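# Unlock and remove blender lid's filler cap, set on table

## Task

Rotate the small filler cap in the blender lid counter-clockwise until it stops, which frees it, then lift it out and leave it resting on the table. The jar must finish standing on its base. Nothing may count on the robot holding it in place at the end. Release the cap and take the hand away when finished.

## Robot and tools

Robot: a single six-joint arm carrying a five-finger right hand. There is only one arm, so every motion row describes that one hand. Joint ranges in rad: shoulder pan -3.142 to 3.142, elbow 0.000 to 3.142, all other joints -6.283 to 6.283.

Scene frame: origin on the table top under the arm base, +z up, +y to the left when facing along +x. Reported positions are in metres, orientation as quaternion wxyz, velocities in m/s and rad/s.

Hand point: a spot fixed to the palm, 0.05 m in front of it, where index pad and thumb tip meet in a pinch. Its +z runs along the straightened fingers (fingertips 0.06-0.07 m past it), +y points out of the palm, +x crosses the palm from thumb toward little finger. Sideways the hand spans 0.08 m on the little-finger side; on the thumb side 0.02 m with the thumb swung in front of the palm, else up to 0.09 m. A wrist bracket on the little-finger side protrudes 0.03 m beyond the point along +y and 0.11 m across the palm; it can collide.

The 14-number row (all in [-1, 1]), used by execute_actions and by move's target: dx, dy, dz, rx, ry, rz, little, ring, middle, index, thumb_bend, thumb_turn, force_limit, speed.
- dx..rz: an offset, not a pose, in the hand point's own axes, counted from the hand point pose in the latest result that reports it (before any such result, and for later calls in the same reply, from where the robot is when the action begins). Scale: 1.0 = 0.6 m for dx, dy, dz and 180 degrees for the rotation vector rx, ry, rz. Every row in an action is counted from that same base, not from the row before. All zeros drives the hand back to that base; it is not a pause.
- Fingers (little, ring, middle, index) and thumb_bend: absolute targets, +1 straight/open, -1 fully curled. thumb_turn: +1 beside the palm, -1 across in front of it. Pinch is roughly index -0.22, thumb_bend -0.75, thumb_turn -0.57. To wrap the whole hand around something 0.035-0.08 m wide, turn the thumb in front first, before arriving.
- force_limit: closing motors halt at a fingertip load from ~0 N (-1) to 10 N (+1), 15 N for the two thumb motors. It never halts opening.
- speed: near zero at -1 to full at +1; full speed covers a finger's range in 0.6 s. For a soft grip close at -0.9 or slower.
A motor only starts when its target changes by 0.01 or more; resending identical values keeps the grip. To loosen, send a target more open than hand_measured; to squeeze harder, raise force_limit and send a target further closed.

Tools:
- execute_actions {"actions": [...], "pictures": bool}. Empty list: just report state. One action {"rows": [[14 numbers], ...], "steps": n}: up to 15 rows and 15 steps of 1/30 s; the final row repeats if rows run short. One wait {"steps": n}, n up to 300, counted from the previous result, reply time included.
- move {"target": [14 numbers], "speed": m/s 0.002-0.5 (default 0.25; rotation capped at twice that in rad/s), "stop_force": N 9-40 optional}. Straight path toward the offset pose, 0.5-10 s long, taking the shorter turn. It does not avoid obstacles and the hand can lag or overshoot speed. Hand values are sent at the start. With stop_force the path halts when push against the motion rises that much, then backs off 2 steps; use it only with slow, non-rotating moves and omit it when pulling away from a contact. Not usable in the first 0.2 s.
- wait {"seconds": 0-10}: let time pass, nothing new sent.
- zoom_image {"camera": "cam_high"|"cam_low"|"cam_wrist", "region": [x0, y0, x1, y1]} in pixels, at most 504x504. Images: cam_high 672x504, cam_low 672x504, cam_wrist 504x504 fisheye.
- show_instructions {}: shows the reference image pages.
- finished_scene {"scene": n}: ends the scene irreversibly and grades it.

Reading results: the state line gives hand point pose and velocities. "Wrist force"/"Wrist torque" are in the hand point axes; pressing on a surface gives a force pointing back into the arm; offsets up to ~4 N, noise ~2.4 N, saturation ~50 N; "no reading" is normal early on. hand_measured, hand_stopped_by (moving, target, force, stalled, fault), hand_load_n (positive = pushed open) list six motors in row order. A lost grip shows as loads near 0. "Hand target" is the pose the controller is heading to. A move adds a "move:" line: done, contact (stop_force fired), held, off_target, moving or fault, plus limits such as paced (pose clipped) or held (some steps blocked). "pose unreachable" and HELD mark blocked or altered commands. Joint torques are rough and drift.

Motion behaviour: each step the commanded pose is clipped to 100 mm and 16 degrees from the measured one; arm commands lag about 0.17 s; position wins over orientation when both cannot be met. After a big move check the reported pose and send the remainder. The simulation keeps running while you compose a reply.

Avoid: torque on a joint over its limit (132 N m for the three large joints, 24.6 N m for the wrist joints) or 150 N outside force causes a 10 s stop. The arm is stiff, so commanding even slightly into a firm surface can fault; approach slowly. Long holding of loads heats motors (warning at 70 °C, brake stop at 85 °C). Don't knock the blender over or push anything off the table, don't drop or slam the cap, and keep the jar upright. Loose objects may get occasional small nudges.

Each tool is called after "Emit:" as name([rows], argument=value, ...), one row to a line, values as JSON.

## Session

Emit:
execute_actions(actions=[])

Scene clock: 0.00 s of 6600.00 s.
end_effector_position=(+0.3433, -0.1571, +0.3807) hand_measured=(+1.000, +1.000, +1.000, +1.000, +1.000, +1.000) hand_load_n=(+0.0, +0.0, +0.0, +0.0, +0.0, +0.0) hand_stopped_by=(target, target, target, target, target, target) hand_force_limit=0.00 hand_speed=-0.80 end_effector_quat_wxyz=(-0.016, +0.969, +0.248, +0.006) end_effector_velocity=(+0.000, +0.000, +0.000) end_effector_angular_velocity=(-0.000, -0.002, +0.001)
Joint positions: [-0.658 -1.728  1.552  1.584  1.553  0.425]
Joint velocities: [ 0.    -0.    -0.001 -0.001 -0.001 -0.001]
Joint torques (N m, as the arm reports them, + toward a larger angle): no reading
Motor temperatures (°C, as the motors report them): [31 28 30 36 37 38]
Wrist force (N, on the end effector, along its own x y z axes, offset not removed): no reading
Wrist torque (N m, same axes, about the end effector's origin, offset not removed): no reading
Hand target: +0.343, -0.157, +0.381; -0.016, +0.969, +0.248, +0.006
camera_calibration (this result's frames):
cam_wrist: T_world_to_cam=[[0.344449, -0.938411, -0.027206, -0.253249], [-0.78356, -0.30333, 0.54224, 0.011066], [-0.517097, -0.165457, -0.839783, 0.606268], [0, 0, 0, 1]] pos_world=[0.409401, -0.133984, 0.496243]

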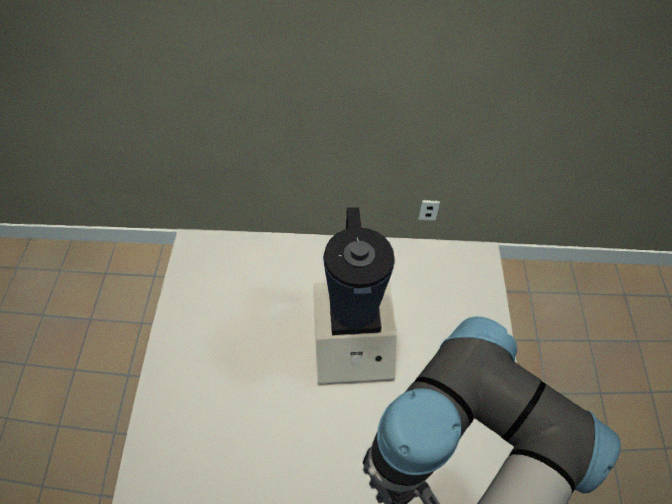

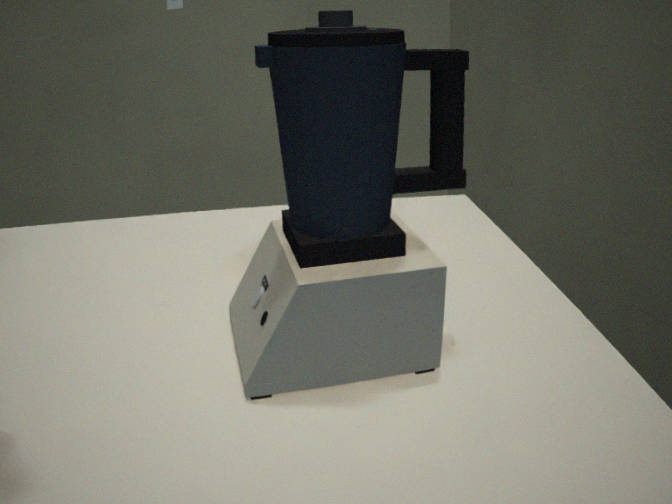

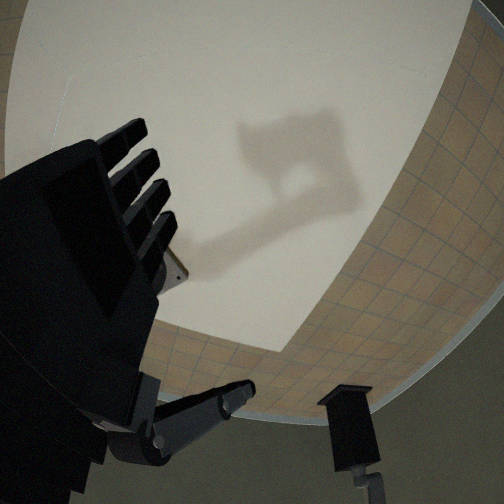

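Emit:
zoom_image(camera="cam_high", region=[290, 200, 430, 310])

Emit:
zoom_image(camera="cam_low", region=[240, 0, 420, 100])

Region (290, 200, 430, 310) of cam_high's 672x504 image, scaled by 3.600, with more detail than that image has; it fills the top 396 rows of this view, and the rest is white.

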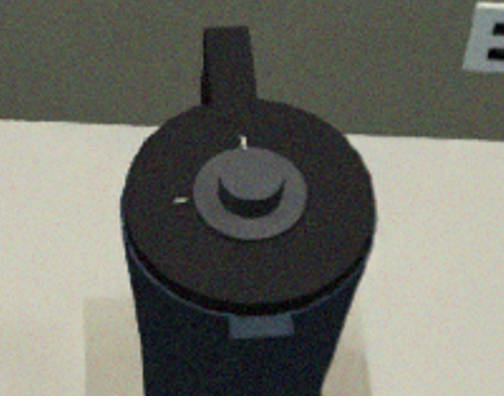

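Region (240, 0, 420, 100) of cam_low's 672x504 image, scaled by 2.800, with more detail than that image has.

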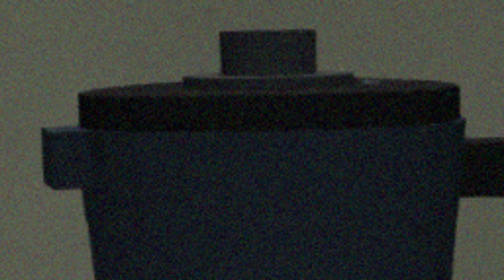

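Emit:
move(target=[0,0,-0.133,0,0,0.66,1,1,1,0.25,0.05,-0.75,0,0.5], speed=0.4)

Emit:
move(target=[-0.178,-0.528,0.05,0.322,0,0,1,1,1,0.25,0.05,-0.75,0,0.5], speed=0.3)

Scene clock: 37.47 s of 6600.00 s.
end_effector_position=(+0.3429, -0.1596, +0.4605) hand_measured=(+1.000, +1.000, +1.000, +0.250, +0.050, -0.750) hand_load_n=(+0.0, +0.0, +0.0, +0.0, +0.0, +0.0) hand_stopped_by=(target, target, target, target, target, target) hand_force_limit=0.00 hand_speed=0.50 end_effector_quat_wxyz=(-0.014, +0.707, -0.707, -0.010) end_effector_velocity=(-0.000, +0.000, +0.001) end_effector_angular_velocity=(-0.000, +0.002, -0.012)
Joint positions: [-0.796 -1.475  1.053  1.834  1.531  2.361]
Joint velocities: [-0.002  0.001 -0.002  0.003  0.001  0.01 ]
Joint torques (N m, as the arm reports them, + toward a larger angle): [ -6.26 -15.24 -25.51   4.15   2.85   1.99]
Motor temperatures (°C, as the motors report them): [31 28 30 36 37 38]
Wrist force (N, on the end effector, along its own x y z axes, offset not removed): [-4.5 -2.6 0.8]
Wrist torque (N m, same axes, about the end effector's origin, offset not removed): [-0.31 0.71 -0.32]
Hand target: +0.343, -0.160, +0.461; -0.014, +0.706, -0.708, -0.010
Off the commanded pose: 0.000 m, 0 deg.
After step 90, 31.30 s passed at rest.
move: done
camera_calibration (this result's frames):
cam_wrist: T_world_to_cam=[[-0.988798, 0.149235, 0.00264548, 0.363764], [0.122682, 0.802513, 0.583885, -0.186729], [0.0850128, 0.577669, -0.811832, 0.571996], [0, 0, 0, 1]] pos_world=[0.333971, -0.234858, 0.57243]

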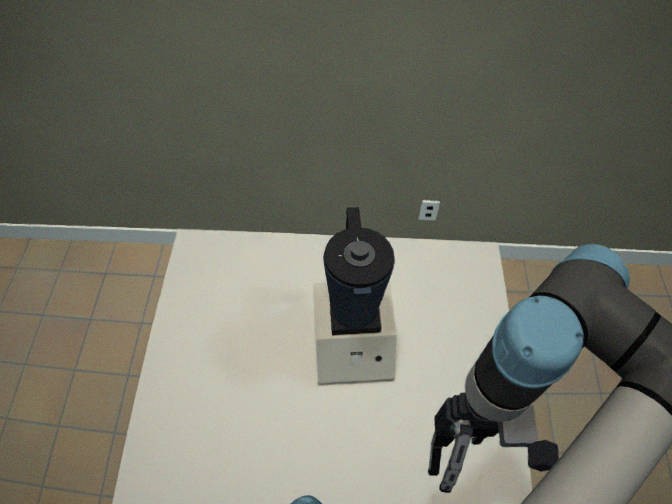

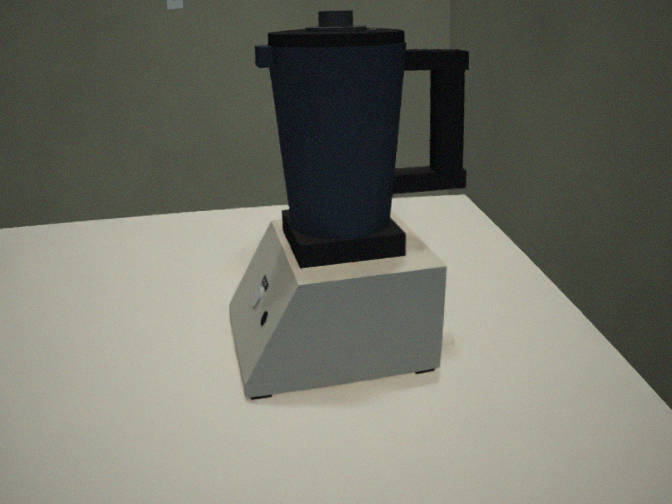

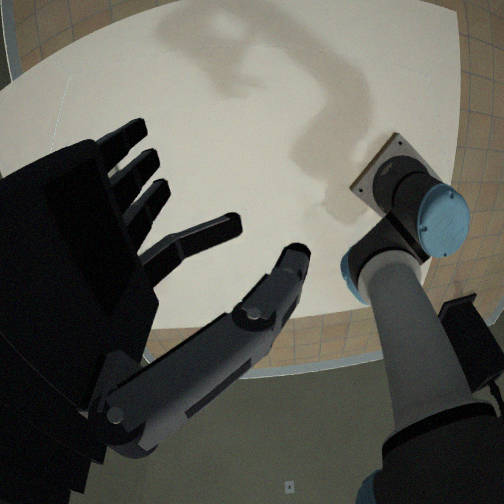

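Scene clock: 39.77 s of 6600.00 s.
end_effector_position=(+0.6594, -0.0521, +0.4356) hand_measured=(+1.000, +1.000, +1.000, +0.250, +0.050, -0.750) hand_load_n=(+0.0, +0.0, +0.0, +0.0, +0.0, +0.0) hand_stopped_by=(target, target, target, target, target, target) hand_force_limit=0.00 hand_speed=0.50 end_effector_quat_wxyz=(-0.354, +0.612, -0.623, +0.333) end_effector_velocity=(+0.003, +0.000, -0.002) end_effector_angular_velocity=(+0.000, -0.005, -0.001)
Joint positions: [-0.403 -1.451  1.078  0.814  1.254  2.903]
Joint velocities: [ 0.003  0.002  0.004 -0.012  0.002  0.004]
Joint torques (N m, as the arm reports them, + toward a larger angle): [ 15.54 -18.56  -6.73  -2.11   2.34   2.06]
Motor temperatures (°C, as the motors report them): [31 28 30 36 37 38]
Wrist force (N, on the end effector, along its own x y z axes, offset not removed): [-3.1 -3.0 0.0]
Wrist torque (N m, same axes, about the end effector's origin, offset not removed): [-0.43 0.54 -0.23]
Hand target: +0.660, -0.052, +0.435; -0.354, +0.612, -0.623, +0.334
Off the commanded pose: 0.001 m, 0 deg.
move: done
camera_calibration (this result's frames):
cam_wrist: T_world_to_cam=[[-0.523762, 0.176262, -0.83343, 0.719619], [-0.406952, 0.80773, 0.426571, 0.120809], [0.748374, 0.562588, -0.351328, -0.176062], [0, 0, 0, 1]] pos_world=[0.557833, -0.125372, 0.486363]

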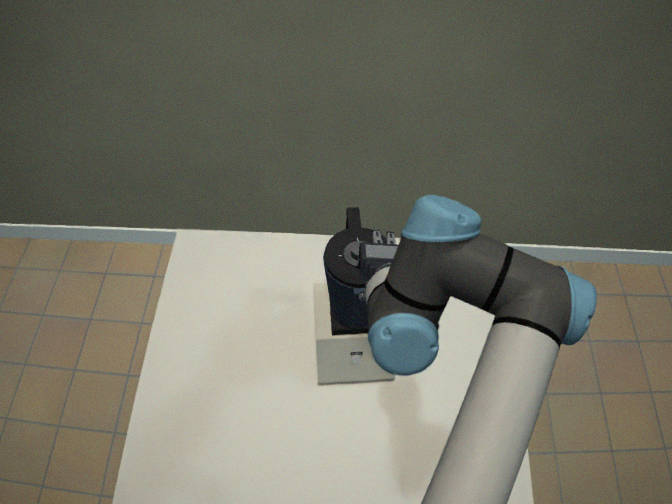

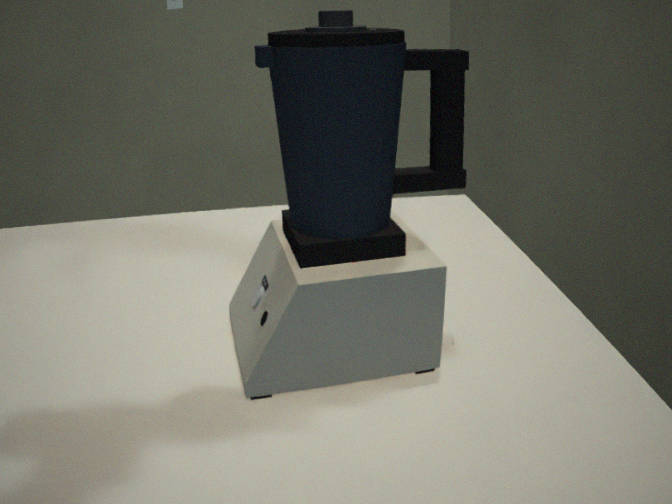

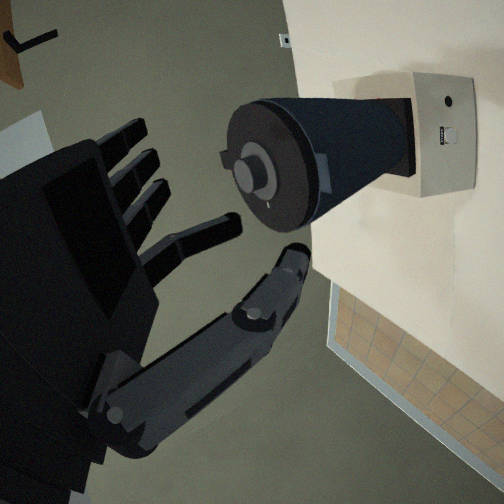

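Emit:
move(target=[-0.0088,-0.044,0.1836,0.0025,0.2289,0.1346,1,1,1,0.25,0.05,-0.75,0,0.5], speed=0.2)

Emit:
zoom_image(camera="cam_wrist", region=[200, 150, 380, 330])

Scene clock: 60.87 s of 6600.00 s.
end_effector_position=(+0.7668, -0.0459, +0.4000) hand_measured=(+1.000, +1.000, +1.000, +0.250, +0.050, -0.750) hand_load_n=(+0.0, +0.0, +0.0, +0.0, +0.0, +0.0) hand_stopped_by=(target, target, target, target, target, target) hand_force_limit=0.00 hand_speed=0.50 end_effector_quat_wxyz=(+0.178, -0.314, +0.818, -0.449) end_effector_velocity=(+0.002, +0.000, -0.000) end_effector_angular_velocity=(+0.003, +0.010, -0.011)
Joint positions: [-0.016 -0.946  0.456  1.024  2.311  3.553]
Joint velocities: [ 0.003  0.036 -0.065  0.048  0.01   0.016]
Joint torques (N m, as the arm reports them, + toward a larger angle): [ 17.56 -35.14 -28.86   2.72   3.47   1.83]
Motor temperatures (°C, as the motors report them): [31 28 30 36 37 38]
Wrist force (N, on the end effector, along its own x y z axes, offset not removed): [-1.7 -2.6 -2.3]
Wrist torque (N m, same axes, about the end effector's origin, offset not removed): [-0.16 0.44 -0.07]
Hand target: +0.767, -0.046, +0.400; +0.177, -0.314, +0.818, -0.448
Off the commanded pose: 0.000 m, 0 deg.
After step 90, 15.50 s passed at rest.
move: done
camera_calibration (this result's frames):
cam_wrist: T_world_to_cam=[[-0.242373, 0.497289, -0.833042, 0.543952], [0.333716, 0.848982, 0.40971, -0.384668], [0.910982, -0.178697, -0.371724, -0.42303], [0, 0, 0, 1]] pos_world=[0.645583, -0.0195192, 0.453487]

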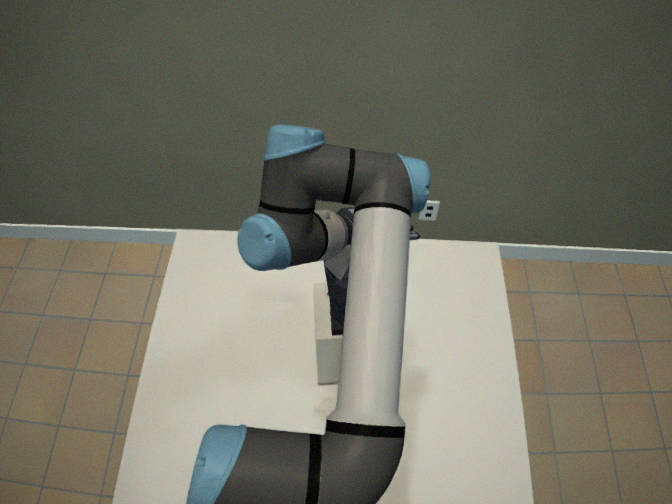

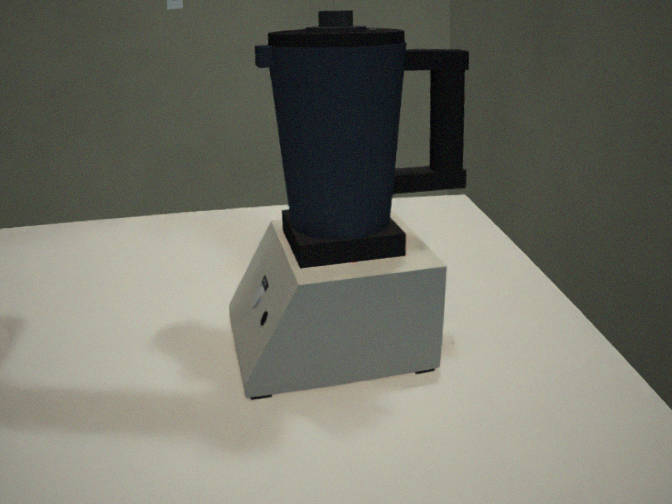

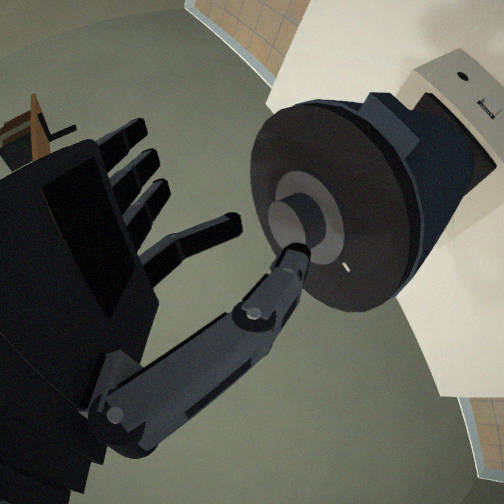

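Region (200, 150, 380, 330) of cam_wrist's 504x504 image, scaled by 2.800, with more detail than that image has.

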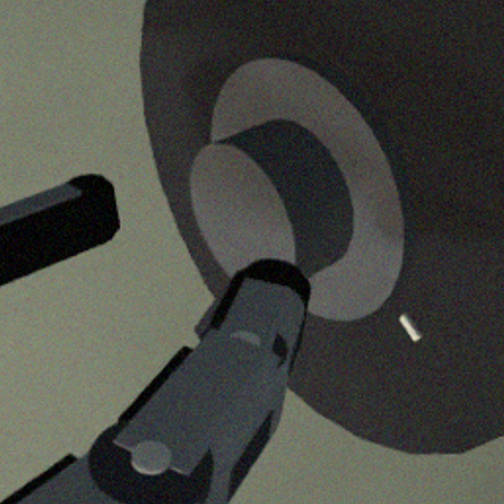

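Emit:
move(target=[-0.001,0.028,0.019,0,0,0,1,1,1,0.25,0.05,-0.75,0,0.5], speed=0.03)

Emit:
zoom_image(camera="cam_low", region=[270, 0, 410, 60])

Scene clock: 77.60 s of 6600.00 s.
end_effector_position=(+0.7679, -0.0459, +0.3799) hand_measured=(+1.000, +1.000, +1.000, +0.250, +0.050, -0.750) hand_load_n=(+0.0, +0.0, +0.0, +0.0, +0.0, +0.0) hand_stopped_by=(target, target, target, target, target, target) hand_force_limit=0.00 hand_speed=0.50 end_effector_quat_wxyz=(+0.177, -0.314, +0.818, -0.449) end_effector_velocity=(-0.000, -0.000, -0.002) end_effector_angular_velocity=(-0.000, -0.001, +0.001)
Joint positions: [-0.02  -0.974  0.558  0.948  2.307  3.55 ]
Joint velocities: [-0.001 -0.005  0.014 -0.01  -0.001 -0.002]
Joint torques (N m, as the arm reports them, + toward a larger angle): [ -2.74 -63.31  -7.14  -1.62  -2.3   -2.04]
Motor temperatures (°C, as the motors report them): [31 28 30 36 37 38]
Wrist force (N, on the end effector, along its own x y z axes, offset not removed): [-3.2 -2.8 -0.1]
Wrist torque (N m, same axes, about the end effector's origin, offset not removed): [-0.33 0.55 -0.18]
Hand target: +0.768, -0.046, +0.380; +0.178, -0.314, +0.818, -0.449
Off the commanded pose: 0.000 m, 0 deg.
After step 90, 12.73 s passed at rest.
move: done
camera_calibration (this result's frames):
cam_wrist: T_world_to_cam=[[-0.242461, 0.497351, -0.832979, 0.527513], [0.333853, 0.848933, 0.4097, -0.376908], [0.910909, -0.178757, -0.371875, -0.43132], [0, 0, 0, 1]] pos_world=[0.646626, -0.0194911, 0.43343]

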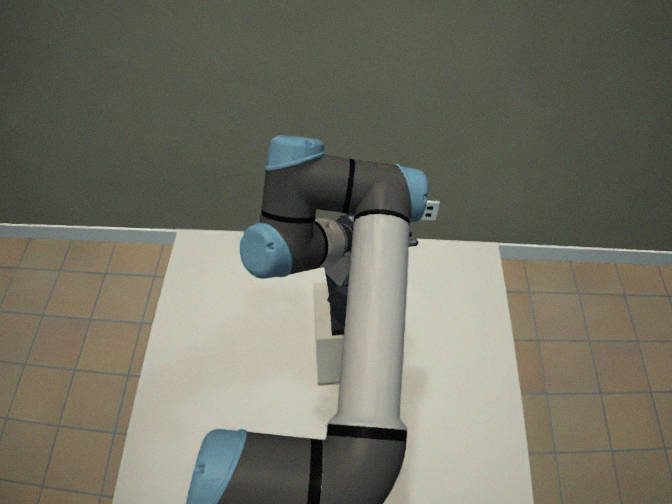

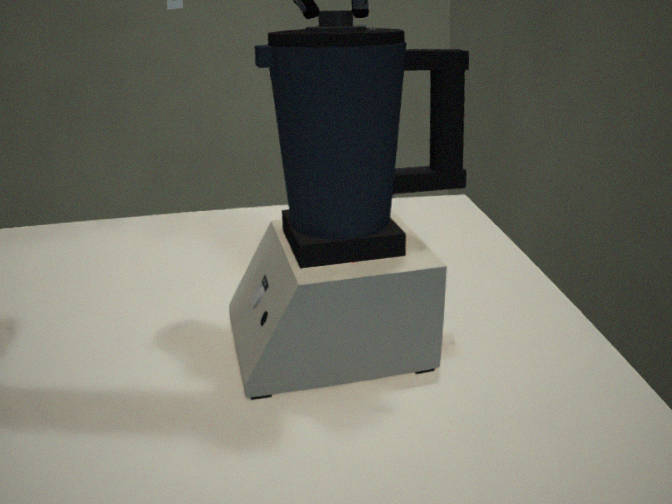

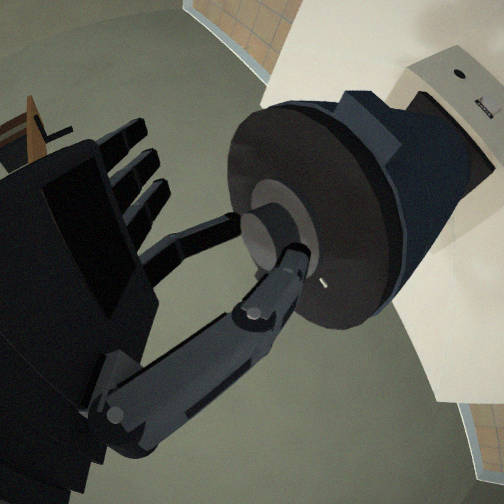

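Region (270, 0, 410, 60) of cam_low's 672x504 image, scaled by 3.600, with more detail than that image has; it fills the top 216 rows of this view, and the rest is white.

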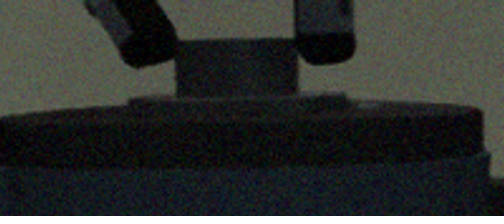

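Emit:
move(target=[0,0.0085,0.0054,0,0,0,1,1,1,0.25,0.05,-0.75,0,0.5], speed=0.02)

Emit:
move(target=[0,0,0,0,0,0,1,1,1,-0.2,-0.6,-0.75,-0.6,-0.8])

Emit:
move(target=[0,0,0,0,0,0,1,1,1,-0.25,-0.65,-0.75,0.7,-0.85])

Emit:
zoom_image(camera="cam_low", region=[270, 0, 410, 60])

Scene clock: 92.73 s of 6600.00 s.
end_effector_position=(+0.7679, -0.0459, +0.3741) hand_measured=(+1.000, +1.000, +1.000, +0.250, +0.050, -0.750) hand_load_n=(+0.0, +0.0, +0.0, +0.0, +0.0, +0.0) hand_stopped_by=(target, target, target, target, target, target) hand_force_limit=0.00 hand_speed=0.50 end_effector_quat_wxyz=(+0.177, -0.314, +0.818, -0.449) end_effector_velocity=(+0.000, +0.000, -0.002) end_effector_angular_velocity=(+0.000, -0.001, +0.001)
Joint positions: [-0.022 -0.981  0.586  0.927  2.306  3.549]
Joint velocities: [-0.    -0.003  0.011 -0.009 -0.001 -0.001]
Joint torques (N m, as the arm reports them, + toward a larger angle): [ -2.3  -61.83 -10.65  -1.39  -2.32  -1.94]
Motor temperatures (°C, as the motors report them): [31 28 30 36 37 38]
Wrist force (N, on the end effector, along its own x y z axes, offset not removed): [-1.7 -2.4 0.8]
Wrist torque (N m, same axes, about the end effector's origin, offset not removed): [-0.26 0.33 -0.10]
Hand target: +0.768, -0.046, +0.374; +0.177, -0.314, +0.818, -0.449
Off the commanded pose: 0.000 m, 0 deg.
After step 90, 11.43 s passed at rest.
move: done
camera_calibration (this result's frames):
cam_wrist: T_world_to_cam=[[-0.242502, 0.497375, -0.832953, 0.522688], [0.333908, 0.848915, 0.409694, -0.374599], [0.910878, -0.178778, -0.371942, -0.433484], [0, 0, 0, 1]] pos_world=[0.646685, -0.0194669, 0.427614]

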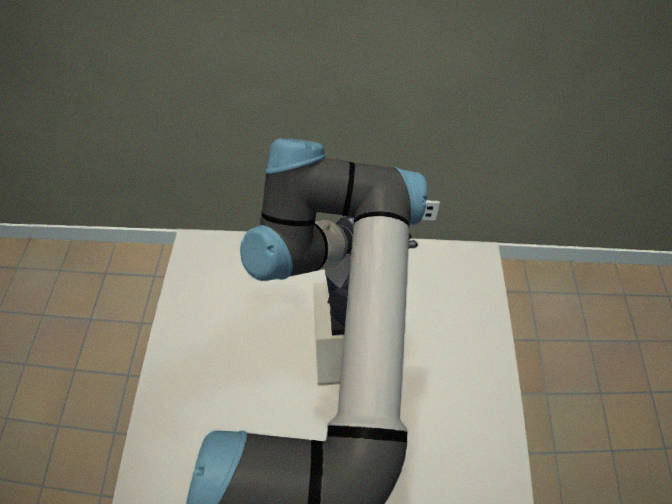

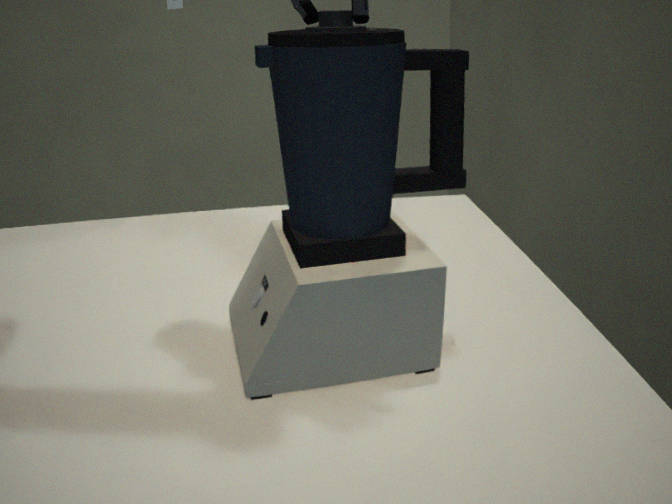

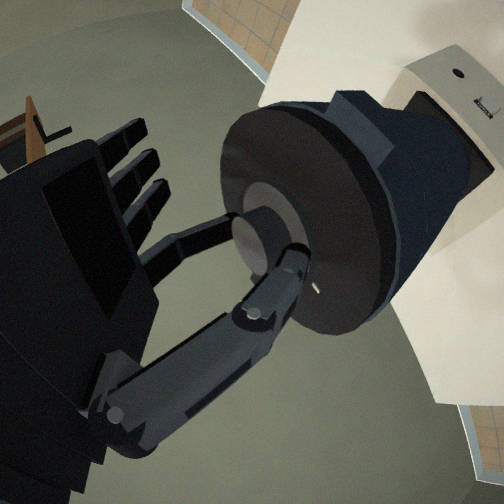

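Scene clock: 94.20 s of 6600.00 s.
end_effector_position=(+0.7679, -0.0459, +0.3741) hand_measured=(+1.000, +1.000, +1.000, +0.130, -0.204, -0.750) hand_load_n=(+0.0, +0.0, +0.0, +5.0, +3.0, +0.0) hand_stopped_by=(target, target, target, force, force, target) hand_force_limit=-0.60 hand_speed=-0.80 end_effector_quat_wxyz=(+0.177, -0.314, +0.818, -0.449) end_effector_velocity=(+0.000, -0.000, -0.000) end_effector_angular_velocity=(-0.000, -0.001, -0.000)
Joint positions: [-0.022 -0.981  0.586  0.927  2.306  3.549]
Joint velocities: [-0.     0.    -0.    -0.002  0.    -0.   ]
Joint torques (N m, as the arm reports them, + toward a larger angle): [  5.22 -35.78 -26.62   2.89  -0.69  -0.05]
Motor temperatures (°C, as the motors report them): [31 28 30 36 37 38]
Wrist force (N, on the end effector, along its own x y z axes, offset not removed): [-3.6 -4.2 2.4]
Wrist torque (N m, same axes, about the end effector's origin, offset not removed): [-0.34 0.67 -0.22]
Hand target: +0.768, -0.046, +0.374; +0.177, -0.314, +0.818, -0.449
Off the commanded pose: 0.000 m, 0 deg.
move: done
camera_calibration (this result's frames):
cam_wrist: T_world_to_cam=[[-0.242537, 0.497371, -0.832945, 0.522707], [0.33392, 0.848918, 0.409678, -0.374587], [0.910864, -0.178775, -0.371976, -0.433465], [0, 0, 0, 1]] pos_world=[0.646685, -0.0194791, 0.427608]

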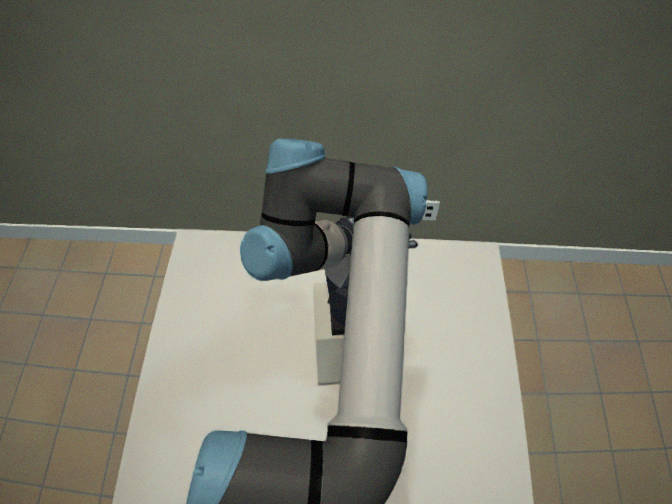

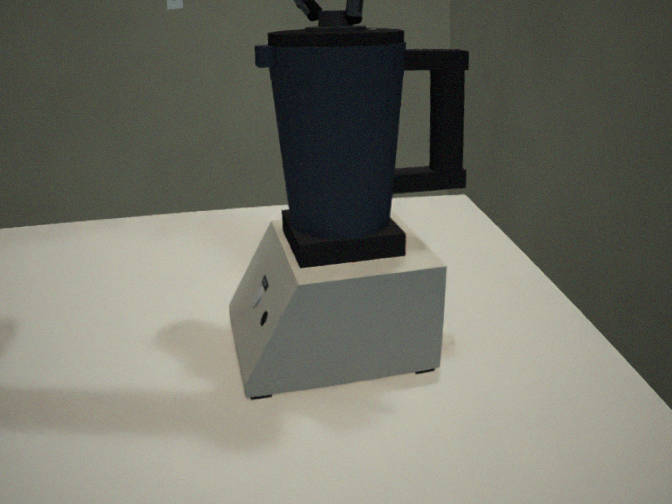

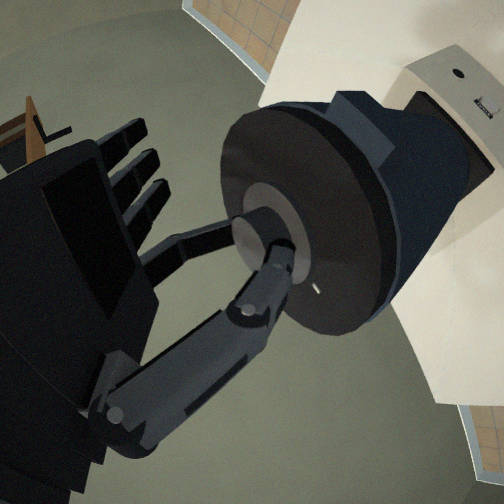

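Scene clock: 95.07 s of 6600.00 s.
end_effector_position=(+0.7679, -0.0459, +0.3741) hand_measured=(+1.000, +1.000, +1.000, +0.118, -0.272, -0.750) hand_load_n=(+0.0, +0.0, +0.0, +14.0, +12.0, -0.5) hand_stopped_by=(target, target, target, force, force, target) hand_force_limit=0.70 hand_speed=-0.85 end_effector_quat_wxyz=(+0.177, -0.314, +0.818, -0.449) end_effector_velocity=(-0.000, -0.000, -0.000) end_effector_angular_velocity=(-0.000, +0.001, -0.000)
Joint positions: [-0.022 -0.981  0.586  0.927  2.306  3.549]
Joint velocities: [ 0.     0.     0.     0.     0.001 -0.   ]
Joint torques (N m, as the arm reports them, + toward a larger angle): [  5.11 -39.64 -27.02   2.79  -0.76   0.2 ]
Motor temperatures (°C, as the motors report them): [31 28 30 36 37 38]
Wrist force (N, on the end effector, along its own x y z axes, offset not removed): [-3.4 0.1 3.1]
Wrist torque (N m, same axes, about the end effector's origin, offset not removed): [0.10 0.61 -0.08]
Hand target: +0.768, -0.046, +0.374; +0.177, -0.314, +0.818, -0.449
Off the commanded pose: 0.000 m, 0 deg.
move: done
camera_calibration (this result's frames):
cam_wrist: T_world_to_cam=[[-0.242549, 0.497371, -0.832942, 0.522707], [0.333925, 0.848918, 0.409674, -0.374586], [0.910859, -0.178774, -0.371988, -0.433462], [0, 0, 0, 1]] pos_world=[0.646688, -0.0194782, 0.4276]

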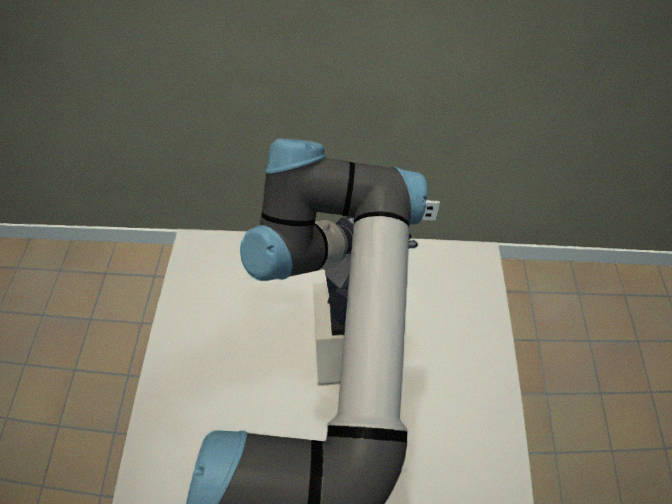

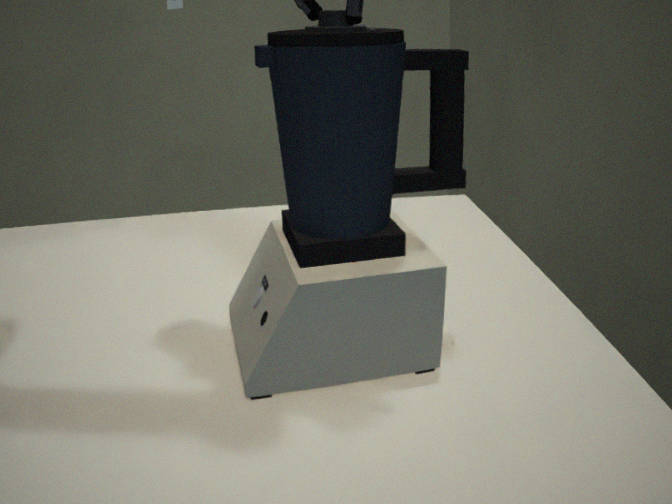

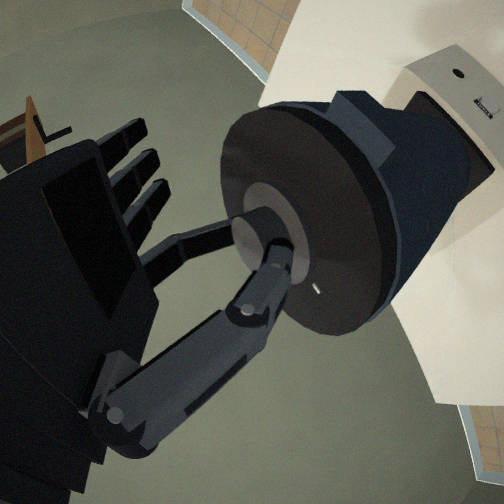

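Region (270, 0, 410, 60) of cam_low's 672x504 image, scaled by 3.600, with more detail than that image has; it fills the top 216 rows of this view, and the rest is white.

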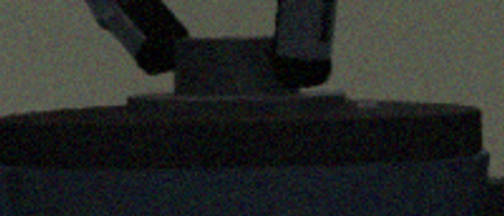

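Emit:
move(target=[0.0057,-0.0006,0.001,-0.002,-0.2344,-0.1486,1,1,1,-0.25,-0.65,-0.75,0.7,-0.85], speed=0.12)

Emit:
zoom_image(camera="cam_wrist", region=[200, 150, 380, 330])

Scene clock: 108.27 s of 6600.00 s.
end_effector_position=(+0.7658, -0.0485, +0.3741) hand_measured=(+1.000, +1.000, +1.000, +0.118, -0.272, -0.750) hand_load_n=(+0.0, +0.0, +0.0, +14.5, +11.5, +1.5) hand_stopped_by=(target, target, target, force, force, target) hand_force_limit=0.70 hand_speed=-0.85 end_effector_quat_wxyz=(-0.350, +0.630, -0.608, +0.332) end_effector_velocity=(+0.000, -0.000, +0.000) end_effector_angular_velocity=(-0.001, -0.000, +0.011)
Joint positions: [-0.321 -1.163  0.823  0.785  1.312  2.894]
Joint velocities: [-0.004  0.003 -0.006  0.005 -0.012 -0.008]
Joint torques (N m, as the arm reports them, + toward a larger angle): [ -3.35 -32.07 -25.3    3.32  -3.32  -2.3 ]
Motor temperatures (°C, as the motors report them): [31 28 30 36 38 38]
Wrist force (N, on the end effector, along its own x y z axes, offset not removed): [-1.5 -5.0 3.0]
Wrist torque (N m, same axes, about the end effector's origin, offset not removed): [-0.23 0.68 -0.11]
Hand target: +0.766, -0.049, +0.374; -0.350, +0.630, -0.608, +0.332
Off the commanded pose: 0.000 m, 0 deg.
After step 90, 6.17 s passed at rest.
move: done
camera_calibration (this result's frames):
cam_wrist: T_world_to_cam=[[-0.536077, 0.13423, -0.833429, 0.730905], [-0.434468, 0.802609, 0.408725, 0.214891], [0.723781, 0.581206, -0.371942, -0.251794], [0, 0, 0, 1]] pos_world=[0.667428, -0.124238, 0.427673]

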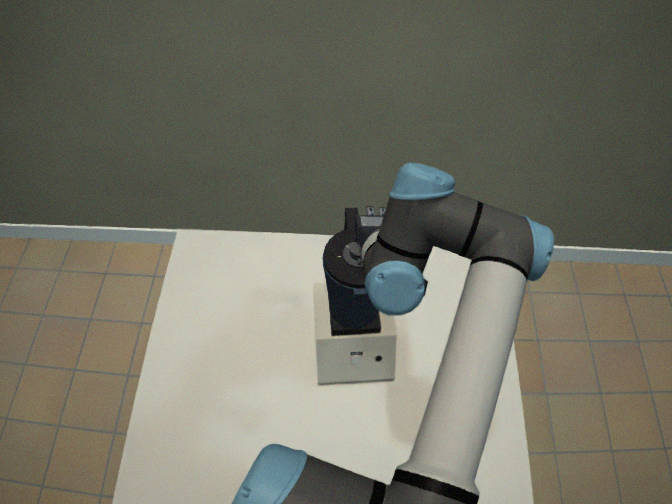

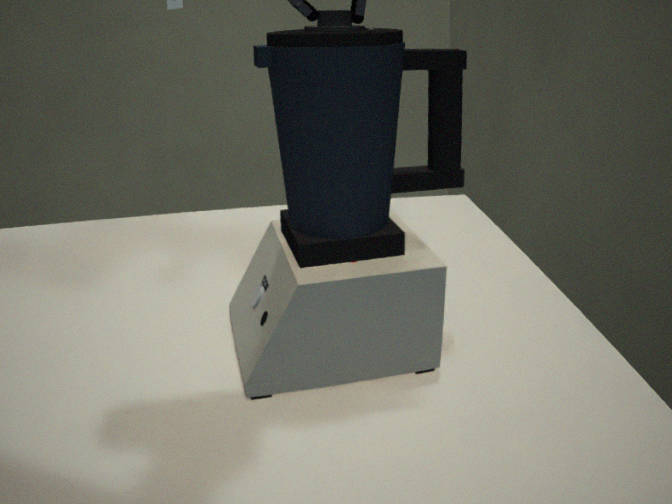

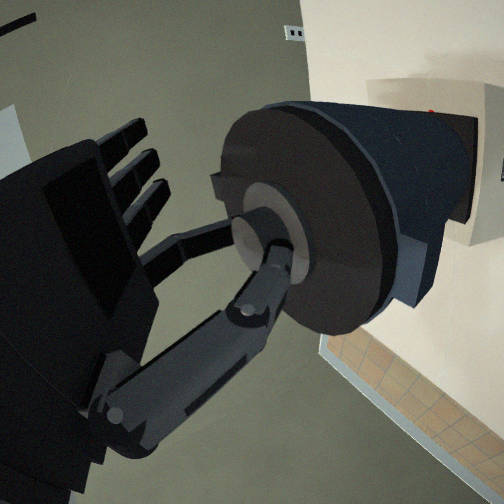

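Region (200, 150, 380, 330) of cam_wrist's 504x504 image, scaled by 2.800, with more detail than that image has.

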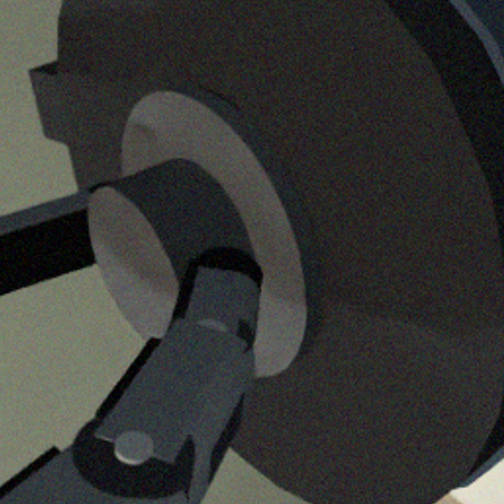

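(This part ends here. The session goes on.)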